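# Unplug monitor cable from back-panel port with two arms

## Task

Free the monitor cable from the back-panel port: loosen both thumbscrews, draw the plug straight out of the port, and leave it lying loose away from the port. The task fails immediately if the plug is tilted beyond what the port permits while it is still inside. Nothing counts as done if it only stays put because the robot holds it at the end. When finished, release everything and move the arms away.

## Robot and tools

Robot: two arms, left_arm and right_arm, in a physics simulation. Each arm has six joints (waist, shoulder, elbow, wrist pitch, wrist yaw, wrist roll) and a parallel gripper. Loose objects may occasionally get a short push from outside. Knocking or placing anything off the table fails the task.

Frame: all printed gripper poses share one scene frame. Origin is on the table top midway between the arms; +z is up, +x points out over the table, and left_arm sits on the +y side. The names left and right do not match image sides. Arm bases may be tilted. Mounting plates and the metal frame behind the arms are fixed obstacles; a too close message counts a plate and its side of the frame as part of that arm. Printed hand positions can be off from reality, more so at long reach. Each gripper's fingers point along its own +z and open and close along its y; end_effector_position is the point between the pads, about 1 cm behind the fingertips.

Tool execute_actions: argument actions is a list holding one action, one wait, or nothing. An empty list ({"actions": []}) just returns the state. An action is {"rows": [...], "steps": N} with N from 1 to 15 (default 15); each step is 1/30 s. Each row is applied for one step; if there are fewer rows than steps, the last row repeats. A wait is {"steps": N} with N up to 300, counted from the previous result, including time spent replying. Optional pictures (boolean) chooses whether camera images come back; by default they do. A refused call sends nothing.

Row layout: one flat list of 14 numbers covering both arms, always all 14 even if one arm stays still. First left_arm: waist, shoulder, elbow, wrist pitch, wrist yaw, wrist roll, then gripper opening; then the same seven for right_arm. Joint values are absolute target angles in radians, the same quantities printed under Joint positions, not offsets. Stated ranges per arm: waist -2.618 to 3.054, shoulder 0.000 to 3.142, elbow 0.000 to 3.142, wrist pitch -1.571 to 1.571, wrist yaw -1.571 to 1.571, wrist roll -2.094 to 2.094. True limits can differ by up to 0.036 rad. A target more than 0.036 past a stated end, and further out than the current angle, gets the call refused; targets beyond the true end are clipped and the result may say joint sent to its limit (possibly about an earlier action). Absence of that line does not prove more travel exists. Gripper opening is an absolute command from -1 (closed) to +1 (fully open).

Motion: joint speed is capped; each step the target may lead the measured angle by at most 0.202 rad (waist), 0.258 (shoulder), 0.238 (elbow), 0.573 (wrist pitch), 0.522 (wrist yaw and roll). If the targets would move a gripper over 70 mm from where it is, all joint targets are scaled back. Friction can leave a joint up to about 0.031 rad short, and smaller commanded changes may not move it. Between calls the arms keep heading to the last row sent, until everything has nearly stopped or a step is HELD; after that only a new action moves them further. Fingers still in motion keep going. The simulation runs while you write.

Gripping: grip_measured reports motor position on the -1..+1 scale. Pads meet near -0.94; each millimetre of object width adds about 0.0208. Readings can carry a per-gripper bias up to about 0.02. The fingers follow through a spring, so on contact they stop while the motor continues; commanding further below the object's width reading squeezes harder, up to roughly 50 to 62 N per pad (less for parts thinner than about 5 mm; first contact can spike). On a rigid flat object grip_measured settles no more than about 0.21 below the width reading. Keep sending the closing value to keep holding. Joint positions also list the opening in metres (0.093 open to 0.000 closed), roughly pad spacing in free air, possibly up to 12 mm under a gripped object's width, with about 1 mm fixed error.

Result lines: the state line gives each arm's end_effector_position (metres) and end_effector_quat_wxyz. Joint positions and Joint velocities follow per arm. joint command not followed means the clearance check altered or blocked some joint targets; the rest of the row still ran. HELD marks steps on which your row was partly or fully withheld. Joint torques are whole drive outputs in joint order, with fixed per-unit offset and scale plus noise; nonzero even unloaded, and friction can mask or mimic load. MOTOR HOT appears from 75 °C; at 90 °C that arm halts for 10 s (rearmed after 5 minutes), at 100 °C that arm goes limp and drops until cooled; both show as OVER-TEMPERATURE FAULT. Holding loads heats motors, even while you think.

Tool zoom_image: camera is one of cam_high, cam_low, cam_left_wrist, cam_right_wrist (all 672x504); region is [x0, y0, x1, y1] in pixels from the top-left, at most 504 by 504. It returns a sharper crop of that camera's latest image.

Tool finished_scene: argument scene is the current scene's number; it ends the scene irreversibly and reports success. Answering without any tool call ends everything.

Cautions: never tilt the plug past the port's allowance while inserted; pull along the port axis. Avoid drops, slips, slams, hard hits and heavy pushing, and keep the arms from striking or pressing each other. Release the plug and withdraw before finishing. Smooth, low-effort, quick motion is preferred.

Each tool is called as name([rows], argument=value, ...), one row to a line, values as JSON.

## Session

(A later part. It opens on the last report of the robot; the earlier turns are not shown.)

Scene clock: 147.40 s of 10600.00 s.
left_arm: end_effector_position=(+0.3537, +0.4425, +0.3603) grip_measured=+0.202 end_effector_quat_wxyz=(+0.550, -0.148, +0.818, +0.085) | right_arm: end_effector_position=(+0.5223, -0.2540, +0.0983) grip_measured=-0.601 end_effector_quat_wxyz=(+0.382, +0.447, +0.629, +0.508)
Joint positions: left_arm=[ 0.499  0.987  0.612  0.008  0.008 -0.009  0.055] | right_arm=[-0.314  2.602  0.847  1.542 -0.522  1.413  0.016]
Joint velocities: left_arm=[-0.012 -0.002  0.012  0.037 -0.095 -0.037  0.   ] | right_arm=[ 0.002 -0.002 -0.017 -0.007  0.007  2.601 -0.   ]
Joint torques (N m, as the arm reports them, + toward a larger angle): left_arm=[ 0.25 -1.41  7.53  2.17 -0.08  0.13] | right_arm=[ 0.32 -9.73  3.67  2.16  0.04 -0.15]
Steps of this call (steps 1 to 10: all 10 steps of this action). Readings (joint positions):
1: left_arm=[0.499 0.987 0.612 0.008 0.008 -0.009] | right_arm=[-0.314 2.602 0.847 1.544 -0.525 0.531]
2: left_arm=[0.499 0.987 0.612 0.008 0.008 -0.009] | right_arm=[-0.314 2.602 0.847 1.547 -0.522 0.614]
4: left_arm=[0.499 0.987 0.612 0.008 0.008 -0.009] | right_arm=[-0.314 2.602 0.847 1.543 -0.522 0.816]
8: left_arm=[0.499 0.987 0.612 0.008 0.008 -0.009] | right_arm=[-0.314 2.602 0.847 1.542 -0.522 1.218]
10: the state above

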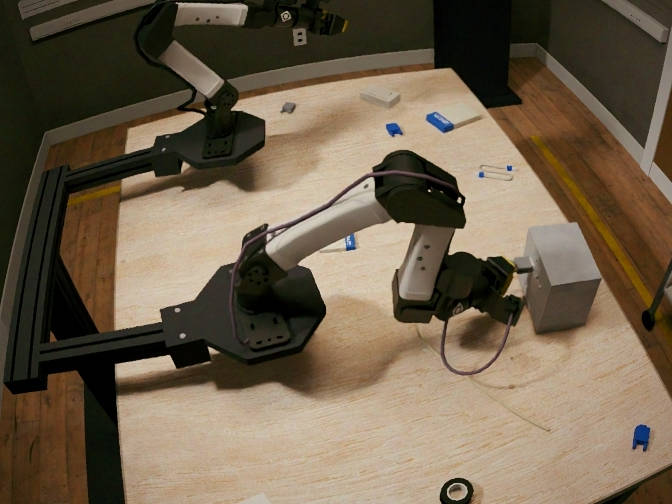

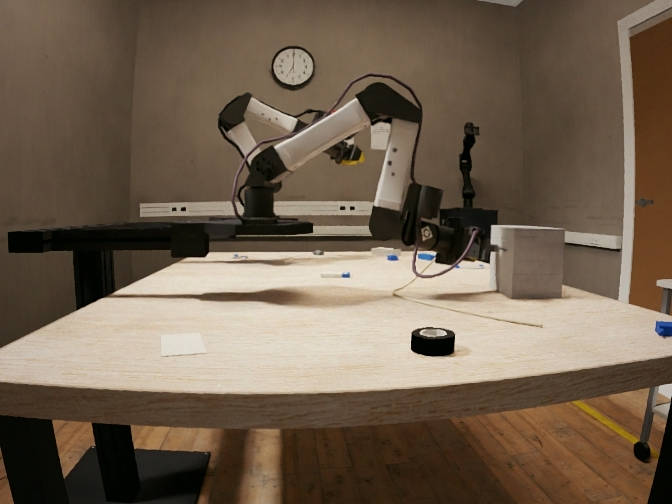

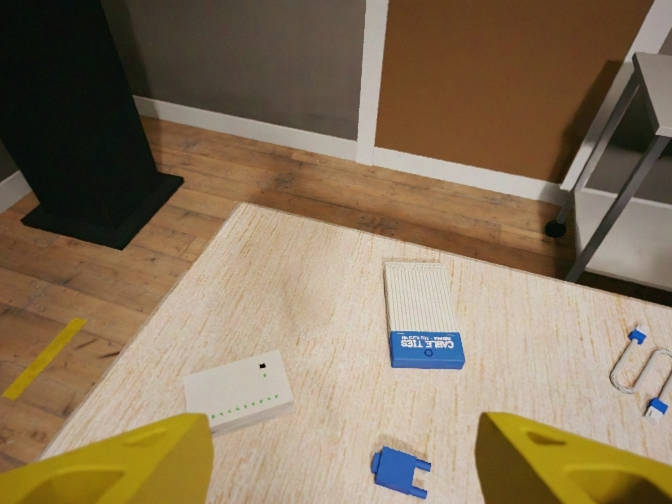

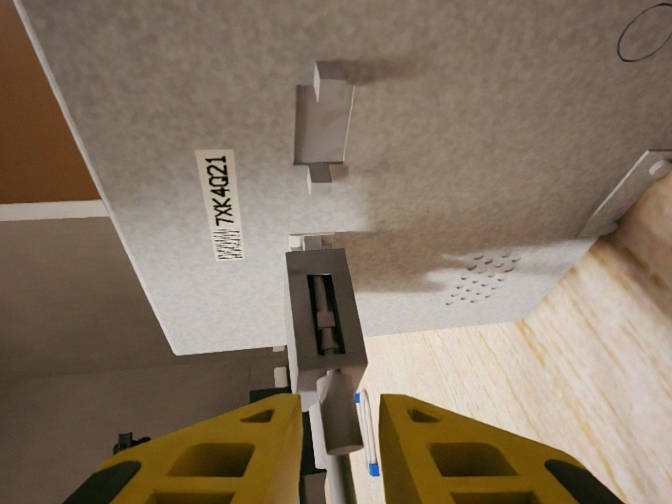

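execute_actions([
  {"rows":[[0.5,1,0.6,0,0,0,0.2,-0.31,2.6,0.85,1.55,-0.52,1.8,-0.93],[0.5,1,0.6,0,0,0,0.2,-0.31,2.6,0.85,1.55,-0.52,1.3,-0.93]],"steps":8},
], pictures=false)

execute_actions([
  {"rows":[[0.5,1,0.6,0,0,0,0.2,-0.31,2.578,0.815,1.55,-0.52,1.3,-0.93]]},
])

zoom_image(camera="cam_right_wrist", region=[220,220,460,480])

Scene clock: 150.73 s of 10600.00 s.
left_arm: end_effector_position=(+0.3537, +0.4425, +0.3603) grip_measured=+0.202 end_effector_quat_wxyz=(+0.550, -0.148, +0.818, +0.085) | right_arm: end_effector_position=(+0.5221, -0.2540, +0.0978) grip_measured=-0.916 end_effector_quat_wxyz=(+0.380, +0.449, +0.629, +0.509)
Joint positions: left_arm=[ 0.499  0.987  0.612  0.008  0.008 -0.009  0.055] | right_arm=[-0.314  2.602  0.847  1.539 -0.522  1.416  0.001]
Joint velocities: left_arm=[-0.012 -0.017  0.002 -0.037 -0.022  0.022 -0.002] | right_arm=[ 0.002 -0.002  0.017 -0.022 -0.022 -0.623 -0.   ]
Joint torques (N m, as the arm reports them, + toward a larger angle): left_arm=[ 0.23 -1.47  7.47  2.16 -0.08  0.11] | right_arm=[ 0.32 -9.7   4.01  2.16  0.1  -0.32]
Steps of this call (steps 1 to 45: the robot went on to your last target; steps 46 to 92: nothing new was sent; steps 93 to 100: all 8 steps of this action). Readings (joint positions):
93: left_arm=[0.499 0.987 0.612 0.008 0.008 -0.009] | right_arm=[-0.314 2.602 0.847 1.541 -0.522 1.796]
94: left_arm=[0.499 0.987 0.612 0.008 0.008 -0.009] | right_arm=[-0.314 2.602 0.847 1.539 -0.521 1.716]
96: left_arm=[0.499 0.987 0.612 0.008 0.008 -0.009] | right_arm=[-0.314 2.602 0.847 1.539 -0.521 1.569]
100: the state above

Scene clock: 151.23 s of 10600.00 s.
left_arm: end_effector_position=(+0.3537, +0.4425, +0.3603) grip_measured=+0.202 end_effector_quat_wxyz=(+0.550, -0.148, +0.818, +0.085) | right_arm: end_effector_position=(+0.5217, -0.2540, +0.0983) grip_measured=-0.917 end_effector_quat_wxyz=(+0.405, +0.420, +0.650, +0.487)
Joint positions: left_arm=[ 0.499  0.987  0.612  0.008  0.008 -0.009  0.055] | right_arm=[-0.312  2.595  0.841  1.535 -0.515  1.318  0.001]
Joint velocities: left_arm=[-0.002 -0.007  0.012  0.022  0.037  0.007 -0.   ] | right_arm=[ 0.012 -0.017  0.007 -0.066 -0.051 -0.037  0.001]
Joint torques (N m, as the arm reports them, + toward a larger angle): left_arm=[ 0.17 -1.39  7.49  2.15 -0.06  0.15] | right_arm=[  0.18 -10.81   0.85   2.24  -0.01  -0.27]
Steps of this call (steps 1 to 15: all 15 steps of this action). Readings (joint positions):
1: left_arm=[0.499 0.987 0.612 0.008 0.008 -0.009] | right_arm=[-0.314 2.601 0.845 1.539 -0.520 1.396]
2: left_arm=[0.499 0.987 0.612 0.008 0.008 -0.009] | right_arm=[-0.314 2.598 0.843 1.539 -0.519 1.379]
4: left_arm=[0.499 0.987 0.612 0.008 0.008 -0.009] | right_arm=[-0.313 2.596 0.842 1.535 -0.516 1.355]
8: left_arm=[0.499 0.987 0.612 0.008 0.008 -0.009] | right_arm=[-0.312 2.595 0.841 1.535 -0.515 1.330]
15: the state above

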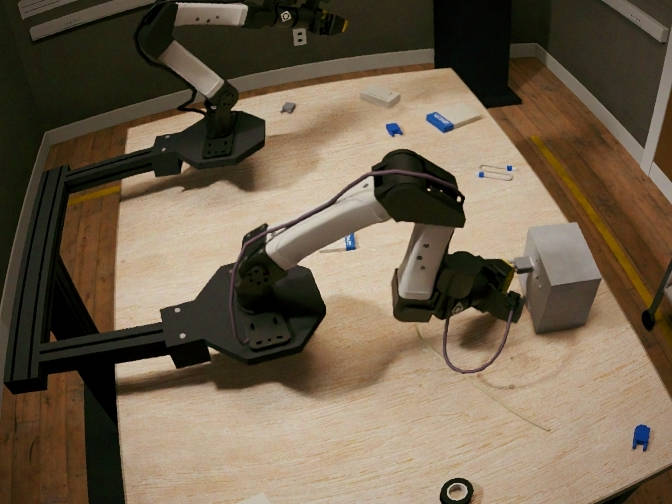

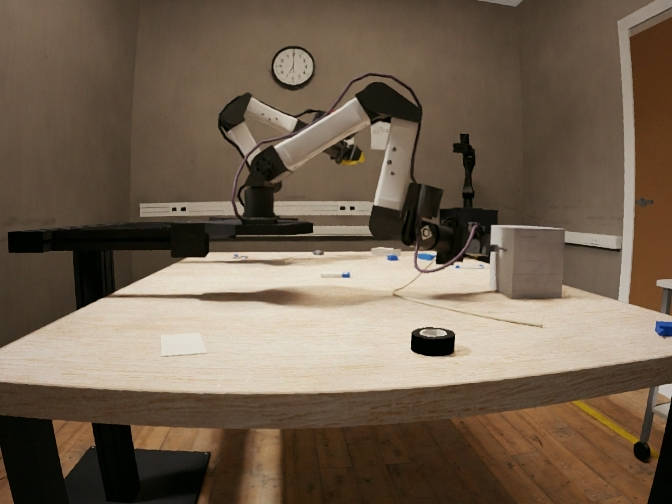

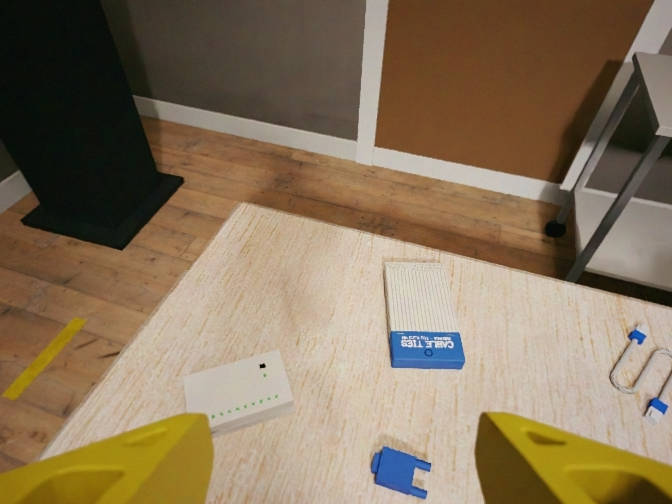

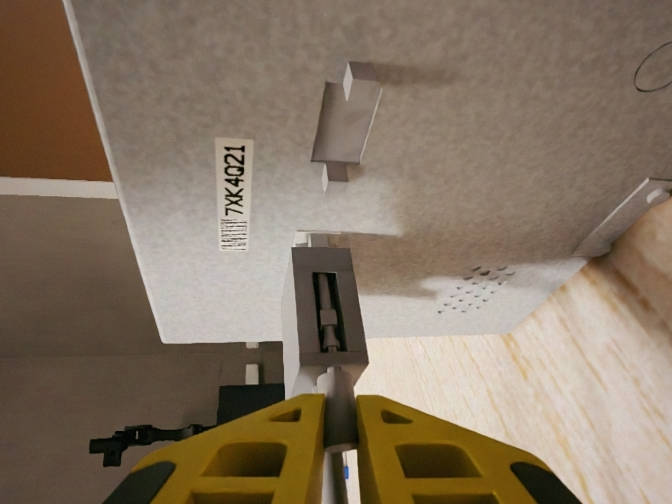

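Region (220, 220, 460, 480) of cam_right_wrist's 672x504 image, scaled by 1.938, with more detail than that image has; it fills the left 465 columns of this view, and the rest is white.

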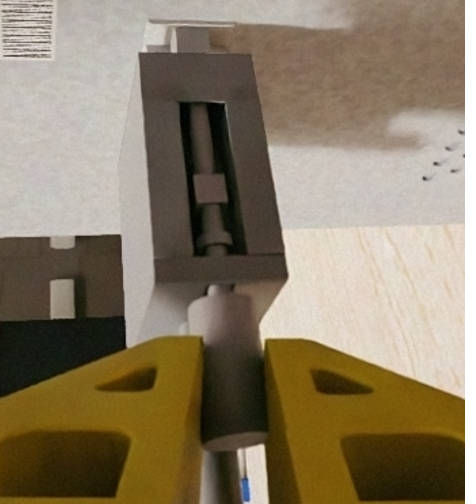

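Still held; more turns.

execute_actions([
  {"rows":[[0.5,1,0.6,0,0,0,0.2,-0.31,2.6,0.85,1.55,-0.52,0.45,-0.93]]},
], pictures=false)

execute_actions([
  {"rows":[[0.5,1,0.6,0,0,0,0.2,-0.31,2.6,0.85,1.54,-0.52,0.5,-0.6],[0.5,1,0.6,0,0,0,0.2,-0.31,2.6,0.85,1.54,-0.52,2,-0.6]]},
], pictures=false)

execute_actions([
  {"rows":[[0.5,1,0.6,0,0,0,0.2,-0.31,2.6,0.85,1.55,-0.52,1.8,-0.93],[0.5,1,0.6,0,0,0,0.2,-0.31,2.6,0.85,1.55,-0.52,0.3,-0.93]]},
], pictures=false)

execute_actions([
  {"rows":[[0.5,1,0.6,0,0,0,0.2,-0.31,2.6,0.85,1.54,-0.52,0.5,-0.6],[0.5,1,0.6,0,0,0,0.2,-0.31,2.6,0.85,1.54,-0.52,2,-0.6]]},
], pictures=false)

execute_actions([
  {"rows":[[0.5,1,0.6,0,0,0,0.2,-0.31,2.6,0.85,1.55,-0.52,1.8,-0.93],[0.5,1,0.6,0,0,0,0.2,-0.31,2.6,0.85,1.55,-0.52,0.3,-0.93]]},
], pictures=false)

execute_actions([
  {"rows":[[0.5,1,0.6,0,0,0,0.2,-0.31,2.6,0.85,1.54,-0.52,0.5,-0.6],[0.5,1,0.6,0,0,0,0.2,-0.31,2.6,0.85,1.54,-0.52,2,-0.6]]},
], pictures=false)

execute_actions([
  {"rows":[[0.5,1,0.6,0,0,0,0.2,-0.31,2.6,0.85,1.55,-0.52,1.8,-0.93],[0.5,1,0.6,0,0,0,0.2,-0.31,2.6,0.85,1.55,-0.52,0.3,-0.93]]},
], pictures=false)

execute_actions([
  {"rows":[[0.5,1,0.6,0,0,0,0.2,-0.31,2.6,0.85,1.54,-0.52,0.5,-0.6],[0.5,1,0.6,0,0,0,0.2,-0.31,2.6,0.85,1.54,-0.52,2,-0.6]]},
], pictures=false)

execute_actions([
  {"rows":[[0.5,1,0.6,0,0,0,0.2,-0.31,2.6,0.85,1.55,-0.52,1.8,-0.93],[0.5,1,0.6,0,0,0,0.2,-0.31,2.6,0.85,1.55,-0.52,0.3,-0.93]]},
], pictures=false)

execute_actions([
  {"rows":[[0.5,1,0.6,0,0,0,0.2,-0.31,2.6,0.85,1.54,-0.52,0.5,-0.6],[0.5,1,0.6,0,0,0,0.2,-0.31,2.6,0.85,1.54,-0.52,2,-0.6]]},
], pictures=false)

execute_actions([
  {"rows":[[0.5,1,0.6,0,0,0,0.2,-0.31,2.6,0.85,1.55,-0.52,1.8,-0.93],[0.5,1,0.6,0,0,0,0.2,-0.31,2.6,0.85,1.55,-0.52,0.3,-0.93]]},
], pictures=false)

execute_actions([
  {"rows":[[0.5,1,0.6,0,0,0,0.2,-0.31,2.6,0.85,1.54,-0.52,0.5,-0.6],[0.5,1,0.6,0,0,0,0.2,-0.31,2.6,0.85,1.54,-0.52,1.8,-0.6]],"steps":9},
])

zoom_image(camera="cam_right_wrist", region=[220,220,460,480])

Scene clock: 171.83 s of 10600.00 s.
left_arm: end_effector_position=(+0.3537, +0.4425, +0.3603) grip_measured=+0.202 end_effector_quat_wxyz=(+0.550, -0.148, +0.818, +0.085) | right_arm: end_effector_position=(+0.5215, -0.2527, +0.0992) grip_measured=-0.918 end_effector_quat_wxyz=(+0.562, +0.132, +0.761, +0.295)
Joint positions: left_arm=[ 0.499  0.987  0.612  0.008  0.008 -0.009  0.055] | right_arm=[-0.312  2.595  0.841  1.538 -0.522  0.521  0.001]
Joint velocities: left_arm=[ 0.007 -0.002 -0.012  0.007 -0.022 -0.007 -0.   ] | right_arm=[-0.022  0.002  0.012 -0.022  0.037 -0.212 -0.002]
Joint torques (N m, as the arm reports them, + toward a larger angle): left_arm=[ 0.24 -1.45  7.48  2.16 -0.09  0.12] | right_arm=[ 0.2  -9.31  4.12  2.21  0.11 -0.51]
Steps of this call (steps 1 to 15: the robot went on to your last target; steps 16 to 90: nothing new was sent; then 17.10 s passed at rest; steps 91 to 105: all 15 steps of this action). Readings (joint positions):
91: left_arm=[0.499 0.987 0.612 0.008 0.008 -0.009] | right_arm=[-0.312 2.595 0.841 1.533 -0.514 1.232]
92: left_arm=[0.499 0.987 0.612 0.008 0.008 -0.009] | right_arm=[-0.312 2.595 0.841 1.533 -0.514 1.133]
94: left_arm=[0.499 0.987 0.612 0.008 0.008 -0.009] | right_arm=[-0.312 2.595 0.841 1.534 -0.515 0.938]
98: left_arm=[0.499 0.987 0.612 0.008 0.008 -0.009] | right_arm=[-0.312 2.595 0.841 1.535 -0.518 0.663]
105: the state above

Scene clock: 172.33 s of 10600.00 s.
left_arm: end_effector_position=(+0.3537, +0.4425, +0.3603) grip_measured=+0.202 end_effector_quat_wxyz=(+0.550, -0.148, +0.818, +0.085) | right_arm: end_effector_position=(+0.5219, -0.2540, +0.0994) grip_measured=-0.601 end_effector_quat_wxyz=(+0.279, +0.560, +0.532, +0.570)
Joint positions: left_arm=[ 0.499  0.987  0.612  0.008  0.008 -0.009  0.055] | right_arm=[-0.313  2.595  0.842  1.539 -0.517  1.796  0.016]
Joint velocities: left_arm=[-0.002  0.007  0.012  0.037  0.007  0.022 -0.002] | right_arm=[ 0.022 -0.012  0.007 -0.007 -0.022  1.326 -0.   ]
Joint torques (N m, as the arm reports them, + toward a larger angle): left_arm=[ 0.25 -1.43  7.55  2.16 -0.12  0.1 ] | right_arm=[ 0.25 -9.07  3.84  2.14 -0.11 -0.2 ]
Steps of this call (steps 1 to 15: all 15 steps of this action). Readings (joint positions):
1: left_arm=[0.499 0.987 0.612 0.008 0.008 -0.009] | right_arm=[-0.312 2.595 0.841 1.539 -0.518 0.519]
2: left_arm=[0.499 0.987 0.612 0.008 0.008 -0.009] | right_arm=[-0.313 2.595 0.842 1.541 -0.517 0.603]
4: left_arm=[0.499 0.987 0.612 0.008 0.008 -0.009] | right_arm=[-0.313 2.595 0.842 1.540 -0.517 0.804]
8: left_arm=[0.499 0.987 0.612 0.008 0.008 -0.009] | right_arm=[-0.313 2.595 0.842 1.539 -0.517 1.207]
15: the state above

Scene clock: 172.83 s of 10600.00 s.
left_arm: end_effector_position=(+0.3537, +0.4425, +0.3603) grip_measured=+0.202 end_effector_quat_wxyz=(+0.550, -0.148, +0.818, +0.085) | right_arm: end_effector_position=(+0.5213, -0.2527, +0.0990) grip_measured=-0.918 end_effector_quat_wxyz=(+0.559, +0.138, +0.760, +0.300)
Joint positions: left_arm=[ 0.499  0.987  0.612  0.008  0.008 -0.009  0.055] | right_arm=[-0.313  2.597  0.842  1.54  -0.524  0.539  0.001]
Joint velocities: left_arm=[-0.002 -0.007 -0.017 -0.022 -0.051  0.022 -0.001] | right_arm=[ 0.007  0.017 -0.012 -0.037 -0.125 -1.399 -0.001]
Joint torques (N m, as the arm reports them, + toward a larger angle): left_arm=[ 0.26 -1.42  7.42  2.14 -0.06  0.12] | right_arm=[-0.34 -9.32  3.94  2.05  0.22 -0.48]
Steps of this call (steps 1 to 15: all 15 steps of this action). Readings (joint positions):
1: left_arm=[0.499 0.987 0.612 0.008 0.008 -0.009] | right_arm=[-0.313 2.595 0.842 1.539 -0.517 1.805]
2: left_arm=[0.499 0.987 0.612 0.008 0.008 -0.009] | right_arm=[-0.313 2.597 0.842 1.534 -0.518 1.722]
4: left_arm=[0.499 0.987 0.612 0.008 0.008 -0.009] | right_arm=[-0.313 2.597 0.842 1.535 -0.518 1.522]
8: left_arm=[0.499 0.987 0.612 0.008 0.008 -0.009] | right_arm=[-0.313 2.597 0.842 1.535 -0.520 1.129]
15: the state above

Scene clock: 173.33 s of 10600.00 s.
left_arm: end_effector_position=(+0.3537, +0.4425, +0.3603) grip_measured=+0.202 end_effector_quat_wxyz=(+0.550, -0.148, +0.818, +0.085) | right_arm: end_effector_position=(+0.5217, -0.2540, +0.0989) grip_measured=-0.601 end_effector_quat_wxyz=(+0.277, +0.561, +0.531, +0.571)
Joint positions: left_arm=[ 0.499  0.987  0.612  0.008  0.008 -0.009  0.055] | right_arm=[-0.313  2.597  0.842  1.539 -0.518  1.8    0.016]
Joint velocities: left_arm=[ 0.002 -0.002  0.002 -0.051 -0.037 -0.007 -0.001] | right_arm=[ 0.007 -0.007  0.012 -0.022 -0.022  1.341 -0.   ]
Joint torques (N m, as the arm reports them, + toward a larger angle): left_arm=[ 0.2  -1.31  7.53  2.14 -0.08  0.14] | right_arm=[-0.18 -9.3   4.22  2.14  0.06 -0.04]
Steps of this call (steps 1 to 15: all 15 steps of this action). Readings (joint positions):
1: left_arm=[0.499 0.987 0.612 0.008 0.008 -0.009] | right_arm=[-0.313 2.597 0.842 1.541 -0.521 0.527]
2: left_arm=[0.499 0.987 0.612 0.008 0.008 -0.009] | right_arm=[-0.314 2.597 0.842 1.543 -0.518 0.611]
4: left_arm=[0.499 0.987 0.612 0.008 0.008 -0.009] | right_arm=[-0.313 2.597 0.842 1.541 -0.518 0.812]
8: left_arm=[0.499 0.987 0.612 0.008 0.008 -0.009] | right_arm=[-0.313 2.597 0.842 1.540 -0.518 1.215]
15: the state above

Scene clock: 173.83 s of 10600.00 s.
left_arm: end_effector_position=(+0.3537, +0.4425, +0.3603) grip_measured=+0.202 end_effector_quat_wxyz=(+0.550, -0.148, +0.818, +0.085) | right_arm: end_effector_position=(+0.5213, -0.2529, +0.0990) grip_measured=-0.918 end_effector_quat_wxyz=(+0.560, +0.138, +0.760, +0.301)
Joint positions: left_arm=[ 0.499  0.987  0.612  0.008  0.008 -0.009  0.055] | right_arm=[-0.313  2.598  0.842  1.541 -0.526  0.539  0.001]
Joint velocities: left_arm=[-0.012  0.012 -0.007 -0.051 -0.007  0.022 -0.002] | right_arm=[-0.002  0.002 -0.002  0.066 -0.037 -1.37  -0.   ]
Joint torques (N m, as the arm reports them, + toward a larger angle): left_arm=[ 0.2  -1.42  7.55  2.15 -0.07  0.12] | right_arm=[ 0.11 -9.1   4.06  2.11  0.15 -0.51]
Steps of this call (steps 1 to 15: all 15 steps of this action). Readings (joint positions):
1: left_arm=[0.499 0.987 0.612 0.008 0.008 -0.009] | right_arm=[-0.313 2.597 0.842 1.539 -0.518 1.808]
2: left_arm=[0.499 0.987 0.612 0.008 0.008 -0.009] | right_arm=[-0.313 2.598 0.842 1.536 -0.520 1.725]
4: left_arm=[0.499 0.987 0.612 0.008 0.008 -0.009] | right_arm=[-0.313 2.598 0.842 1.536 -0.520 1.525]
8: left_arm=[0.499 0.987 0.612 0.008 0.008 -0.009] | right_arm=[-0.313 2.598 0.842 1.537 -0.521 1.131]
15: the state above

Scene clock: 174.33 s of 10600.00 s.
left_arm: end_effector_position=(+0.3537, +0.4425, +0.3603) grip_measured=+0.202 end_effector_quat_wxyz=(+0.550, -0.148, +0.818, +0.085) | right_arm: end_effector_position=(+0.5215, -0.2539, +0.0986) grip_measured=-0.601 end_effector_quat_wxyz=(+0.276, +0.561, +0.531, +0.571)
Joint positions: left_arm=[ 0.499  0.987  0.612  0.008  0.008 -0.009  0.055] | right_arm=[-0.314  2.598  0.842  1.54  -0.52   1.8    0.016]
Joint velocities: left_arm=[-0.017  0.017  0.002  0.022  0.066  0.022 -0.   ] | right_arm=[-0.002 -0.017 -0.022 -0.022 -0.066  1.37  -0.001]
Joint torques (N m, as the arm reports them, + toward a larger angle): left_arm=[ 0.23 -1.43  7.53  2.16 -0.09  0.14] | right_arm=[ 0.17 -9.42  3.97  2.12  0.09 -0.11]
Steps of this call (steps 1 to 15: all 15 steps of this action). Readings (joint positions):
1: left_arm=[0.499 0.987 0.612 0.008 0.008 -0.009] | right_arm=[-0.313 2.598 0.842 1.542 -0.523 0.528]
2: left_arm=[0.499 0.987 0.612 0.008 0.008 -0.009] | right_arm=[-0.314 2.598 0.842 1.543 -0.520 0.611]
4: left_arm=[0.499 0.987 0.612 0.008 0.008 -0.009] | right_arm=[-0.314 2.598 0.842 1.542 -0.520 0.813]
8: left_arm=[0.499 0.987 0.612 0.008 0.008 -0.009] | right_arm=[-0.314 2.598 0.842 1.540 -0.520 1.215]
15: the state above

Scene clock: 174.83 s of 10600.00 s.
left_arm: end_effector_position=(+0.3537, +0.4425, +0.3603) grip_measured=+0.202 end_effector_quat_wxyz=(+0.550, -0.148, +0.818, +0.085) | right_arm: end_effector_position=(+0.5214, -0.2534, +0.0992) grip_measured=-0.918 end_effector_quat_wxyz=(+0.560, +0.138, +0.760, +0.300)
Joint positions: left_arm=[ 0.499  0.987  0.612  0.008  0.008 -0.009  0.055] | right_arm=[-0.314  2.598  0.842  1.542 -0.524  0.539  0.001]
Joint velocities: left_arm=[-0.007 -0.007 -0.017  0.022 -0.007  0.037  0.001] | right_arm=[ 0.007  0.002 -0.007  0.081 -0.081 -1.429  0.   ]
Joint torques (N m, as the arm reports them, + toward a larger angle): left_arm=[ 0.26 -1.45  7.52  2.14 -0.07  0.14] | right_arm=[ 0.21 -9.61  4.05  2.02  0.06 -0.47]
Steps of this call (steps 1 to 15: all 15 steps of this action). Readings (joint positions):
1: left_arm=[0.499 0.987 0.612 0.008 0.008 -0.009] | right_arm=[-0.314 2.598 0.842 1.540 -0.520 1.808]
2: left_arm=[0.499 0.987 0.612 0.008 0.008 -0.009] | right_arm=[-0.314 2.598 0.842 1.537 -0.520 1.725]
4: left_arm=[0.499 0.987 0.612 0.008 0.008 -0.009] | right_arm=[-0.314 2.598 0.842 1.537 -0.520 1.524]
8: left_arm=[0.499 0.987 0.612 0.008 0.008 -0.009] | right_arm=[-0.314 2.598 0.842 1.537 -0.520 1.130]
15: the state above

Scene clock: 175.33 s of 10600.00 s.
left_arm: end_effector_position=(+0.3537, +0.4425, +0.3603) grip_measured=+0.202 end_effector_quat_wxyz=(+0.550, -0.148, +0.818, +0.085) | right_arm: end_effector_position=(+0.5215, -0.2539, +0.0987) grip_measured=-0.601 end_effector_quat_wxyz=(+0.276, +0.561, +0.531, +0.571)
Joint positions: left_arm=[ 0.499  0.987  0.612  0.008  0.008 -0.009  0.055] | right_arm=[-0.314  2.598  0.842  1.54  -0.52   1.8    0.016]
Joint velocities: left_arm=[ 0.002 -0.007 -0.002 -0.037  0.081 -0.051 -0.   ] | right_arm=[ 0.002  0.007 -0.007 -0.037 -0.066  1.238 -0.   ]
Joint torques (N m, as the arm reports them, + toward a larger angle): left_arm=[ 0.28 -1.43  7.48  2.14 -0.08  0.15] | right_arm=[ 0.24 -9.42  4.21  2.11  0.02 -0.14]
Steps of this call (steps 1 to 15: all 15 steps of this action). Readings (joint positions):
1: left_arm=[0.499 0.987 0.612 0.008 0.008 -0.009] | right_arm=[-0.314 2.598 0.842 1.543 -0.522 0.528]
2: left_arm=[0.499 0.987 0.612 0.008 0.008 -0.009] | right_arm=[-0.314 2.598 0.842 1.543 -0.520 0.611]
4: left_arm=[0.499 0.987 0.612 0.008 0.008 -0.009] | right_arm=[-0.314 2.598 0.842 1.542 -0.520 0.813]
8: left_arm=[0.499 0.987 0.612 0.008 0.008 -0.009] | right_arm=[-0.314 2.598 0.842 1.541 -0.520 1.215]
15: the state above

Scene clock: 175.83 s of 10600.00 s.
left_arm: end_effector_position=(+0.3537, +0.4425, +0.3603) grip_measured=+0.202 end_effector_quat_wxyz=(+0.550, -0.148, +0.818, +0.085) | right_arm: end_effector_position=(+0.5214, -0.2533, +0.0991) grip_measured=-0.918 end_effector_quat_wxyz=(+0.560, +0.138, +0.760, +0.300)
Joint positions: left_arm=[ 0.499  0.987  0.612  0.008  0.008 -0.009  0.055] | right_arm=[-0.314  2.598  0.842  1.542 -0.524  0.539  0.001]
Joint velocities: left_arm=[-0.007  0.002 -0.012  0.022  0.007 -0.022  0.   ] | right_arm=[-0.017  0.017 -0.002  0.051 -0.037 -1.326  0.   ]
Joint torques (N m, as the arm reports them, + toward a larger angle): left_arm=[ 0.2  -1.35  7.5   2.14 -0.06  0.14] | right_arm=[ 0.21 -9.46  3.7   2.09  0.13 -0.5 ]
Steps of this call (steps 1 to 15: all 15 steps of this action). Readings (joint positions):
1: left_arm=[0.499 0.987 0.612 0.008 0.008 -0.009] | right_arm=[-0.314 2.598 0.842 1.540 -0.520 1.808]
2: left_arm=[0.499 0.987 0.612 0.008 0.008 -0.009] | right_arm=[-0.314 2.598 0.842 1.537 -0.520 1.725]
4: left_arm=[0.499 0.987 0.612 0.008 0.008 -0.009] | right_arm=[-0.314 2.598 0.842 1.537 -0.520 1.524]
8: left_arm=[0.499 0.987 0.612 0.008 0.008 -0.009] | right_arm=[-0.314 2.598 0.842 1.537 -0.520 1.130]
15: the state above

Scene clock: 176.33 s of 10600.00 s.
left_arm: end_effector_position=(+0.3537, +0.4425, +0.3603) grip_measured=+0.202 end_effector_quat_wxyz=(+0.550, -0.148, +0.818, +0.085) | right_arm: end_effector_position=(+0.5215, -0.2539, +0.0987) grip_measured=-0.601 end_effector_quat_wxyz=(+0.276, +0.561, +0.531, +0.571)
Joint positions: left_arm=[ 0.499  0.987  0.612  0.008  0.008 -0.009  0.055] | right_arm=[-0.314  2.598  0.842  1.54  -0.52   1.8    0.016]
Joint velocities: left_arm=[-0.012  0.012  0.002 -0.022  0.037  0.066  0.   ] | right_arm=[ 0.007 -0.012 -0.002 -0.022 -0.007  1.341  0.   ]
Joint torques (N m, as the arm reports them, + toward a larger angle): left_arm=[ 0.25 -1.43  7.55  2.15 -0.12  0.13] | right_arm=[ 0.23 -9.53  4.07  2.07  0.01 -0.06]
Steps of this call (steps 1 to 15: all 15 steps of this action). Readings (joint positions):
1: left_arm=[0.499 0.987 0.612 0.008 0.008 -0.009] | right_arm=[-0.314 2.598 0.842 1.542 -0.522 0.527]
2: left_arm=[0.499 0.987 0.612 0.008 0.008 -0.009] | right_arm=[-0.314 2.598 0.842 1.543 -0.520 0.611]
4: left_arm=[0.499 0.987 0.612 0.008 0.008 -0.009] | right_arm=[-0.314 2.598 0.842 1.542 -0.520 0.813]
8: left_arm=[0.499 0.987 0.612 0.008 0.008 -0.009] | right_arm=[-0.314 2.598 0.842 1.540 -0.520 1.215]
15: the state above

Scene clock: 176.83 s of 10600.00 s.
left_arm: end_effector_position=(+0.3537, +0.4425, +0.3603) grip_measured=+0.202 end_effector_quat_wxyz=(+0.550, -0.148, +0.818, +0.085) | right_arm: end_effector_position=(+0.5214, -0.2533, +0.0992) grip_measured=-0.918 end_effector_quat_wxyz=(+0.560, +0.138, +0.759, +0.300)
Joint positions: left_arm=[ 0.499  0.987  0.612  0.008  0.008 -0.009  0.055] | right_arm=[-0.314  2.598  0.842  1.543 -0.524  0.54   0.001]
Joint velocities: left_arm=[ 0.007 -0.002 -0.007  0.007 -0.066 -0.007 -0.001] | right_arm=[-0.012 -0.022  0.002  0.037 -0.022 -1.37  -0.   ]
Joint torques (N m, as the arm reports them, + toward a larger angle): left_arm=[ 0.19 -1.44  7.55  2.15 -0.1   0.12] | right_arm=[ 0.2  -9.42  4.13  2.04  0.11 -0.48]
Steps of this call (steps 1 to 15: all 15 steps of this action). Readings (joint positions):
1: left_arm=[0.499 0.987 0.612 0.008 0.008 -0.009] | right_arm=[-0.314 2.598 0.842 1.540 -0.520 1.808]
2: left_arm=[0.499 0.987 0.612 0.008 0.008 -0.009] | right_arm=[-0.314 2.598 0.842 1.537 -0.520 1.724]
4: left_arm=[0.499 0.987 0.612 0.008 0.008 -0.009] | right_arm=[-0.314 2.598 0.842 1.537 -0.520 1.524]
8: left_arm=[0.499 0.987 0.612 0.008 0.008 -0.009] | right_arm=[-0.314 2.598 0.842 1.537 -0.521 1.129]
15: the state above

Scene clock: 177.13 s of 10600.00 s.
left_arm: end_effector_position=(+0.3537, +0.4425, +0.3603) grip_measured=+0.202 end_effector_quat_wxyz=(+0.550, -0.148, +0.818, +0.085) | right_arm: end_effector_position=(+0.5215, -0.2539, +0.0989) grip_measured=-0.601 end_effector_quat_wxyz=(+0.406, +0.417, +0.650, +0.489)
Joint positions: left_arm=[ 0.499  0.987  0.612  0.008  0.008 -0.009  0.055] | right_arm=[-0.314  2.598  0.842  1.542 -0.52   1.316  0.016]
Joint velocities: left_arm=[-0.007  0.002 -0.017 -0.066 -0.022 -0.022 -0.001] | right_arm=[-0.017 -0.002  0.012 -0.007 -0.081  2.821 -0.   ]
Joint torques (N m, as the arm reports them, + toward a larger angle): left_arm=[ 0.29 -1.34  7.43  2.17 -0.09  0.13] | right_arm=[ 0.25 -9.62  4.08  2.02  0.07 -0.11]
Steps of this call (steps 1 to 9: all 9 steps of this action). Readings (joint positions):
1: left_arm=[0.499 0.987 0.612 0.008 0.008 -0.009] | right_arm=[-0.314 2.598 0.842 1.543 -0.523 0.528]
2: left_arm=[0.499 0.987 0.612 0.008 0.008 -0.009] | right_arm=[-0.314 2.598 0.842 1.544 -0.520 0.611]
4: left_arm=[0.499 0.987 0.612 0.008 0.008 -0.009] | right_arm=[-0.314 2.598 0.842 1.543 -0.520 0.813]
8: left_arm=[0.499 0.987 0.612 0.008 0.008 -0.009] | right_arm=[-0.314 2.598 0.842 1.542 -0.520 1.215]
9: the state above

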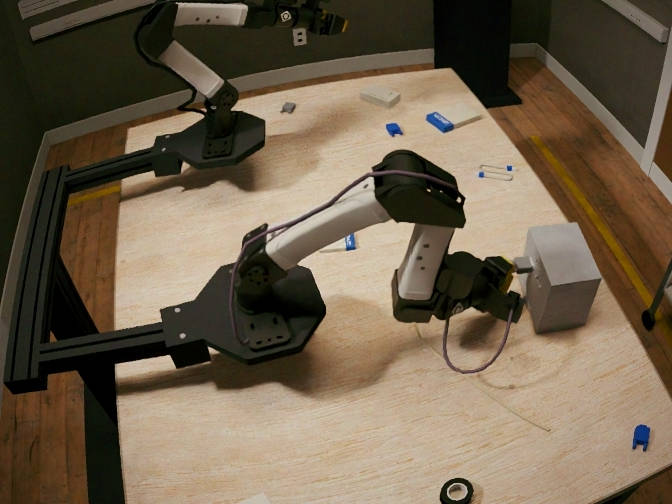

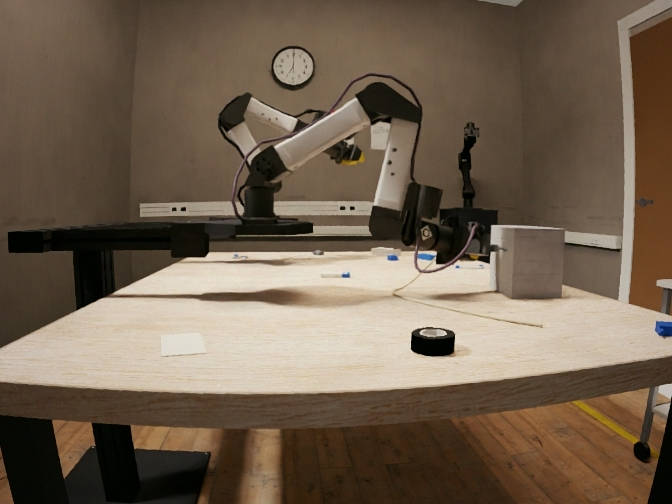

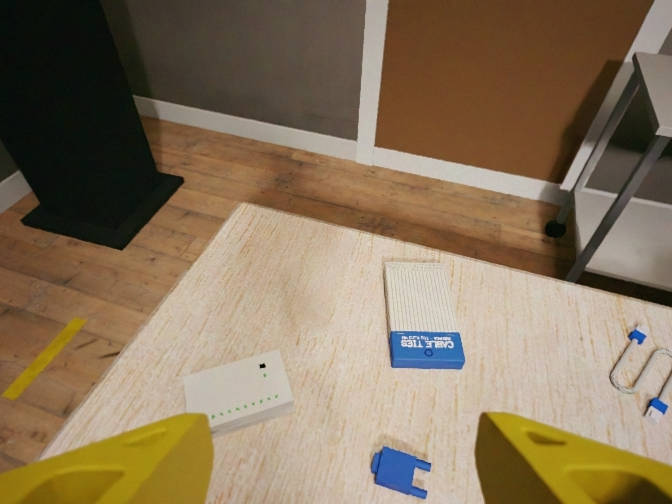

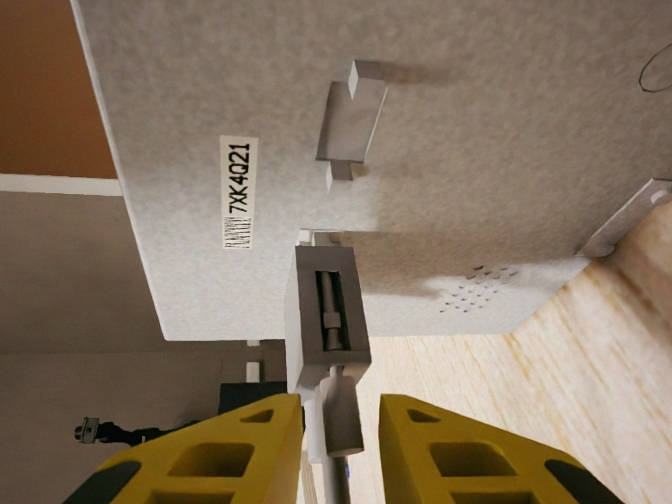

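Region (220, 220, 460, 480) of cam_right_wrist's 672x504 image, scaled by 1.938, with more detail than that image has; it fills the left 465 columns of this view, and the rest is white.

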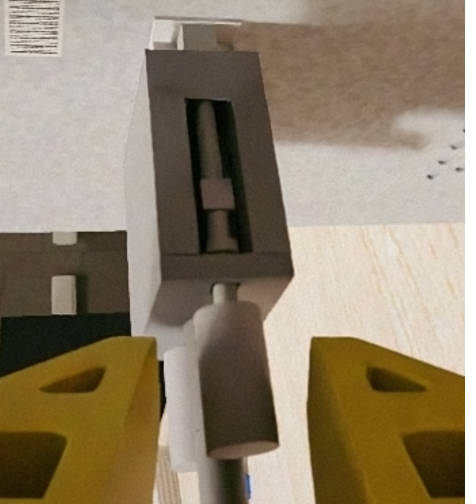

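execute_actions([
  {"rows":[[0.5,1,0.6,0,0,0,0.2,-0.31,2.58,0.83,1.55,-0.52,1.5,0.8],[0.5,1,0.6,0,0,0,0.2,-0.31,2.56,0.8,1.55,-0.52,1.5,0.8],[0.5,1,0.6,0,0,0,0.2,-0.31,2.53,0.76,1.55,-0.52,1.5,0.8],[0.5,1,0.6,0,0,0,0.2,-0.31,2.49,0.7,1.55,-0.52,1.5,0.8]],"steps":10},
], pictures=false)

execute_actions([
  {"rows":[[0.5,1,0.6,0,0,0,0.2,-0.22,2.49,0.7,1.55,-0.3,0,0.8]]},
], pictures=false)

execute_actions([
  {"rows":[[0.5,1,0.6,0,0,0,0.2,-0.11,2.49,0.7,1.55,0,0,0.8]],"steps":10},
], pictures=false)

execute_actions([
  {"rows":[[0.5,1,0.6,0,0,0,0.2,0.01,2.49,0.7,1.55,0.33,-0.7,0.8]],"steps":10},
], pictures=false)

execute_actions([
  {"rows":[[0.5,1,0.6,0,0,0,0.2,0.137,2.49,0.7,1.55,0.65,-1.4,0.3]]},
], pictures=false)

execute_actions([
  {"rows":[[0.5,1,0.6,0,0,0,0.2,0.137,2.56,0.78,1.55,0.65,-1.4,-0.1],[0.5,1,0.6,0,0,0,0.2,0.137,2.56,0.78,1.55,0.65,-1.4,-0.1],[0.5,1,0.6,0,0,0,0.2,0.137,2.63,0.88,1.55,0.65,-1.4,-0.1]]},
])

Scene clock: 186.00 s of 10600.00 s.
left_arm: end_effector_position=(+0.3537, +0.4425, +0.3603) grip_measured=+0.202 end_effector_quat_wxyz=(+0.550, -0.148, +0.818, +0.085) | right_arm: end_effector_position=(+0.4991, -0.2491, +0.1141) grip_measured=+0.799 end_effector_quat_wxyz=(+0.339, +0.496, +0.603, +0.526)
Joint positions: left_arm=[ 0.499  0.987  0.612  0.008  0.008 -0.009  0.055] | right_arm=[-0.314  2.502  0.715  1.544 -0.52   1.54   0.084]
Joint velocities: left_arm=[-0.012 -0.007 -0.012  0.022 -0.066  0.007  0.   ] | right_arm=[-0.007 -0.002 -0.012  0.037 -0.007 -0.227  0.   ]
Joint torques (N m, as the arm reports them, + toward a larger angle): left_arm=[ 0.25 -1.45  7.56  2.13 -0.12  0.12] | right_arm=[ 0.24 -9.55  1.6   2.18  0.02 -0.22]
Steps of this call (steps 1 to 45: the robot went on to your last target; steps 46 to 110: nothing new was sent; then 4.87 s passed at rest; steps 111 to 120: all 10 steps of this action). Readings (joint positions):
111: left_arm=[0.499 0.987 0.612 0.008 0.008 -0.009] | right_arm=[-0.314 2.598 0.842 1.540 -0.520 1.749]
112: left_arm=[0.499 0.987 0.612 0.008 0.008 -0.009] | right_arm=[-0.314 2.595 0.837 1.540 -0.520 1.701]
114: left_arm=[0.499 0.987 0.612 0.008 0.008 -0.009] | right_arm=[-0.314 2.562 0.790 1.538 -0.520 1.631]
118: left_arm=[0.499 0.987 0.612 0.008 0.008 -0.009] | right_arm=[-0.314 2.503 0.715 1.543 -0.520 1.559]
120: the state above

Scene clock: 186.50 s of 10600.00 s.
left_arm: end_effector_position=(+0.3537, +0.4425, +0.3603) grip_measured=+0.202 end_effector_quat_wxyz=(+0.550, -0.148, +0.818, +0.085) | right_arm: end_effector_position=(+0.5080, -0.2366, +0.1105) grip_measured=+0.799 end_effector_quat_wxyz=(+0.597, +0.035, +0.787, +0.150)
Joint positions: left_arm=[ 0.499  0.987  0.612  0.008  0.008 -0.009  0.055] | right_arm=[-0.215  2.502  0.715  1.543 -0.316  0.19   0.084]
Joint velocities: left_arm=[-0.002 -0.012 -0.002  0.007 -0.051  0.022  0.001] | right_arm=[ 0.007 -0.007  0.002 -0.022  0.007 -1.282  0.001]
Joint torques (N m, as the arm reports them, + toward a larger angle): left_arm=[ 0.28 -1.39  7.48  2.16 -0.1   0.13] | right_arm=[-0.73 -9.51  1.67  2.13  0.1  -0.1 ]
Steps of this call (steps 1 to 15: all 15 steps of this action). Readings (joint positions):
1: left_arm=[0.499 0.987 0.612 0.008 0.008 -0.009] | right_arm=[-0.303 2.502 0.715 1.543 -0.482 1.456]
2: left_arm=[0.499 0.987 0.612 0.008 0.008 -0.009] | right_arm=[-0.283 2.502 0.715 1.542 -0.442 1.356]
4: left_arm=[0.499 0.987 0.612 0.008 0.008 -0.009] | right_arm=[-0.240 2.502 0.715 1.543 -0.394 1.157]
8: left_arm=[0.499 0.987 0.612 0.008 0.008 -0.009] | right_arm=[-0.214 2.502 0.715 1.543 -0.348 0.757]
15: the state above

Scene clock: 186.83 s of 10600.00 s.
left_arm: end_effector_position=(+0.3537, +0.4425, +0.3603) grip_measured=+0.202 end_effector_quat_wxyz=(+0.550, -0.148, +0.818, +0.085) | right_arm: end_effector_position=(+0.5131, -0.2295, +0.1087) grip_measured=+0.799 end_effector_quat_wxyz=(+0.609, +0.010, +0.792, +0.028)
Joint positions: left_arm=[ 0.499  0.987  0.612  0.008  0.008 -0.009  0.055] | right_arm=[-0.104  2.502  0.715  1.543 -0.044  0.026  0.084]
Joint velocities: left_arm=[ 0.012  0.002  0.002 -0.022 -0.037 -0.022  0.   ] | right_arm=[-0.007  0.007  0.002 -0.037  0.256 -0.168 -0.001]
Joint torques (N m, as the arm reports them, + toward a larger angle): left_arm=[ 0.26 -1.39  7.6   2.16 -0.06  0.13] | right_arm=[-0.45 -9.6   1.71  2.21  0.12 -0.09]
Steps of this call (steps 1 to 10: all 10 steps of this action). Readings (joint positions):
1: left_arm=[0.499 0.987 0.612 0.008 0.008 -0.009] | right_arm=[-0.202 2.502 0.715 1.543 -0.263 0.154]
2: left_arm=[0.499 0.987 0.612 0.008 0.008 -0.009] | right_arm=[-0.180 2.502 0.715 1.543 -0.206 0.125]
4: left_arm=[0.499 0.987 0.612 0.008 0.008 -0.009] | right_arm=[-0.131 2.502 0.715 1.543 -0.135 0.082]
8: left_arm=[0.499 0.987 0.612 0.008 0.008 -0.009] | right_arm=[-0.102 2.502 0.715 1.543 -0.066 0.037]
10: the state above

Scene clock: 187.17 s of 10600.00 s.
left_arm: end_effector_position=(+0.3537, +0.4425, +0.3603) grip_measured=+0.202 end_effector_quat_wxyz=(+0.550, -0.148, +0.818, +0.085) | right_arm: end_effector_position=(+0.5091, -0.2269, +0.1104) grip_measured=+0.799 end_effector_quat_wxyz=(+0.559, -0.186, +0.768, -0.249)
Joint positions: left_arm=[ 0.499  0.987  0.612  0.008  0.008 -0.009  0.055] | right_arm=[ 0.017  2.502  0.715  1.543  0.28  -0.605  0.084]
Joint velocities: left_arm=[ 0.002  0.002 -0.002  0.037  0.081  0.022 -0.   ] | right_arm=[-0.046 -0.002 -0.012 -0.051  0.315 -0.652  0.001]
Joint torques (N m, as the arm reports them, + toward a larger angle): left_arm=[ 0.27 -1.39  7.56  2.14 -0.11  0.13] | right_arm=[-0.6  -9.98  1.86  2.21  0.15 -0.06]
Steps of this call (steps 1 to 10: all 10 steps of this action). Readings (joint positions):
1: left_arm=[0.499 0.987 0.612 0.008 0.008 -0.009] | right_arm=[-0.091 2.502 0.715 1.543 0.021 -0.058]
2: left_arm=[0.499 0.987 0.612 0.008 0.008 -0.009] | right_arm=[-0.067 2.502 0.715 1.543 0.088 -0.158]
4: left_arm=[0.499 0.987 0.612 0.008 0.008 -0.009] | right_arm=[-0.014 2.502 0.715 1.543 0.173 -0.345]
8: left_arm=[0.499 0.987 0.612 0.008 0.008 -0.009] | right_arm=[0.019 2.502 0.715 1.543 0.254 -0.554]
10: the state above

Scene clock: 187.67 s of 10600.00 s.
left_arm: end_effector_position=(+0.3537, +0.4425, +0.3603) grip_measured=+0.202 end_effector_quat_wxyz=(+0.550, -0.148, +0.818, +0.085) | right_arm: end_effector_position=(+0.4935, -0.2227, +0.1168) grip_measured=+0.301 end_effector_quat_wxyz=(+0.366, -0.404, +0.667, -0.507)
Joint positions: left_arm=[ 0.499  0.987  0.612  0.008  0.008 -0.009  0.055] | right_arm=[ 0.145  2.502  0.715  1.544  0.621 -1.359  0.06 ]
Joint velocities: left_arm=[-0.007 -0.002  0.012  0.007  0.022  0.007  0.001] | right_arm=[ 0.007 -0.017  0.007 -0.007 -0.007 -0.212  0.001]
Joint torques (N m, as the arm reports them, + toward a larger angle): left_arm=[ 0.15 -1.44  7.58  2.16 -0.13  0.12] | right_arm=[-0.93 -9.84  1.74  2.06  0.47 -0.03]
Steps of this call (steps 1 to 15: all 15 steps of this action). Readings (joint positions):
1: left_arm=[0.499 0.987 0.612 0.008 0.008 -0.009] | right_arm=[0.030 2.502 0.715 1.543 0.344 -0.692]
2: left_arm=[0.499 0.987 0.612 0.008 0.008 -0.009] | right_arm=[0.056 2.502 0.715 1.544 0.410 -0.792]
4: left_arm=[0.499 0.987 0.612 0.008 0.008 -0.009] | right_arm=[0.113 2.502 0.715 1.544 0.493 -0.990]
8: left_arm=[0.499 0.987 0.612 0.008 0.008 -0.009] | right_arm=[0.148 2.502 0.715 1.544 0.573 -1.231]
15: the state above

Scene clock: 188.17 s of 10600.00 s.
left_arm: end_effector_position=(+0.3537, +0.4425, +0.3603) grip_measured=+0.202 end_effector_quat_wxyz=(+0.550, -0.148, +0.818, +0.085) | right_arm: end_effector_position=(+0.5169, -0.2190, +0.0959) grip_measured=-0.099 end_effector_quat_wxyz=(+0.362, -0.403, +0.660, -0.521)
Joint positions: left_arm=[ 0.499  0.987  0.612  0.008  0.008 -0.009  0.055] | right_arm=[ 0.145  2.623  0.862  1.543  0.637 -1.394  0.04 ]
Joint velocities: left_arm=[ 0.002 -0.022  0.002  0.022 -0.066  0.022  0.001] | right_arm=[-0.012  0.017 -0.012 -0.037 -0.007 -0.051  0.   ]
Joint torques (N m, as the arm reports them, + toward a larger angle): left_arm=[ 0.3  -1.37  7.53  2.13 -0.09  0.13] | right_arm=[-0.78 -9.1   5.01  2.13  0.29 -0.07]
Steps of this call (steps 1 to 15: all 15 steps of this action). Readings (joint positions):
1: left_arm=[0.499 0.987 0.612 0.008 0.008 -0.009] | right_arm=[0.145 2.508 0.723 1.546 0.624 -1.365]
2: left_arm=[0.499 0.987 0.612 0.008 0.008 -0.009] | right_arm=[0.145 2.522 0.739 1.546 0.626 -1.370]
4: left_arm=[0.499 0.987 0.612 0.008 0.008 -0.009] | right_arm=[0.145 2.577 0.810 1.548 0.631 -1.378]
8: left_arm=[0.499 0.987 0.612 0.008 0.008 -0.009] | right_arm=[0.145 2.623 0.862 1.543 0.633 -1.389]
15: the state above

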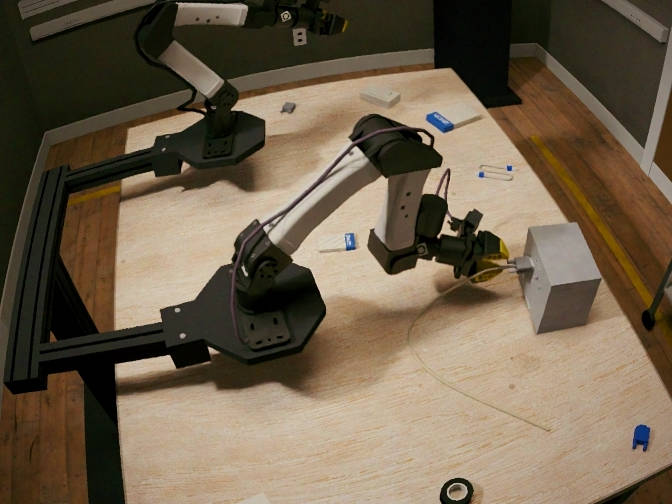

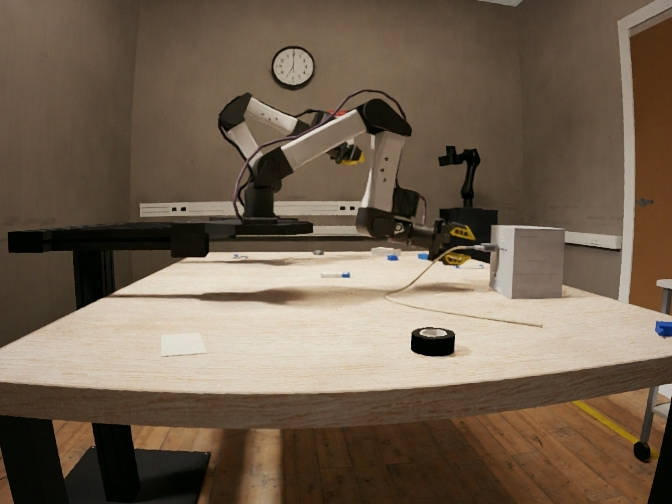

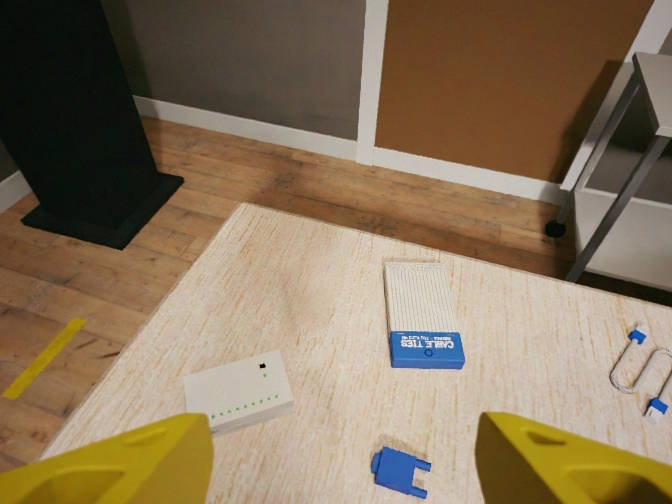

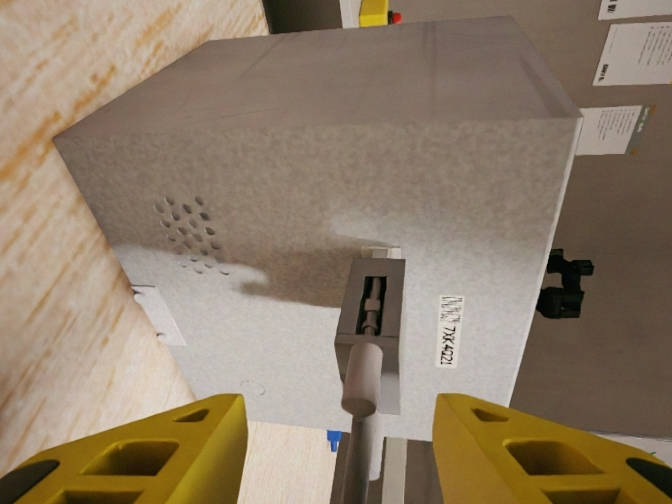

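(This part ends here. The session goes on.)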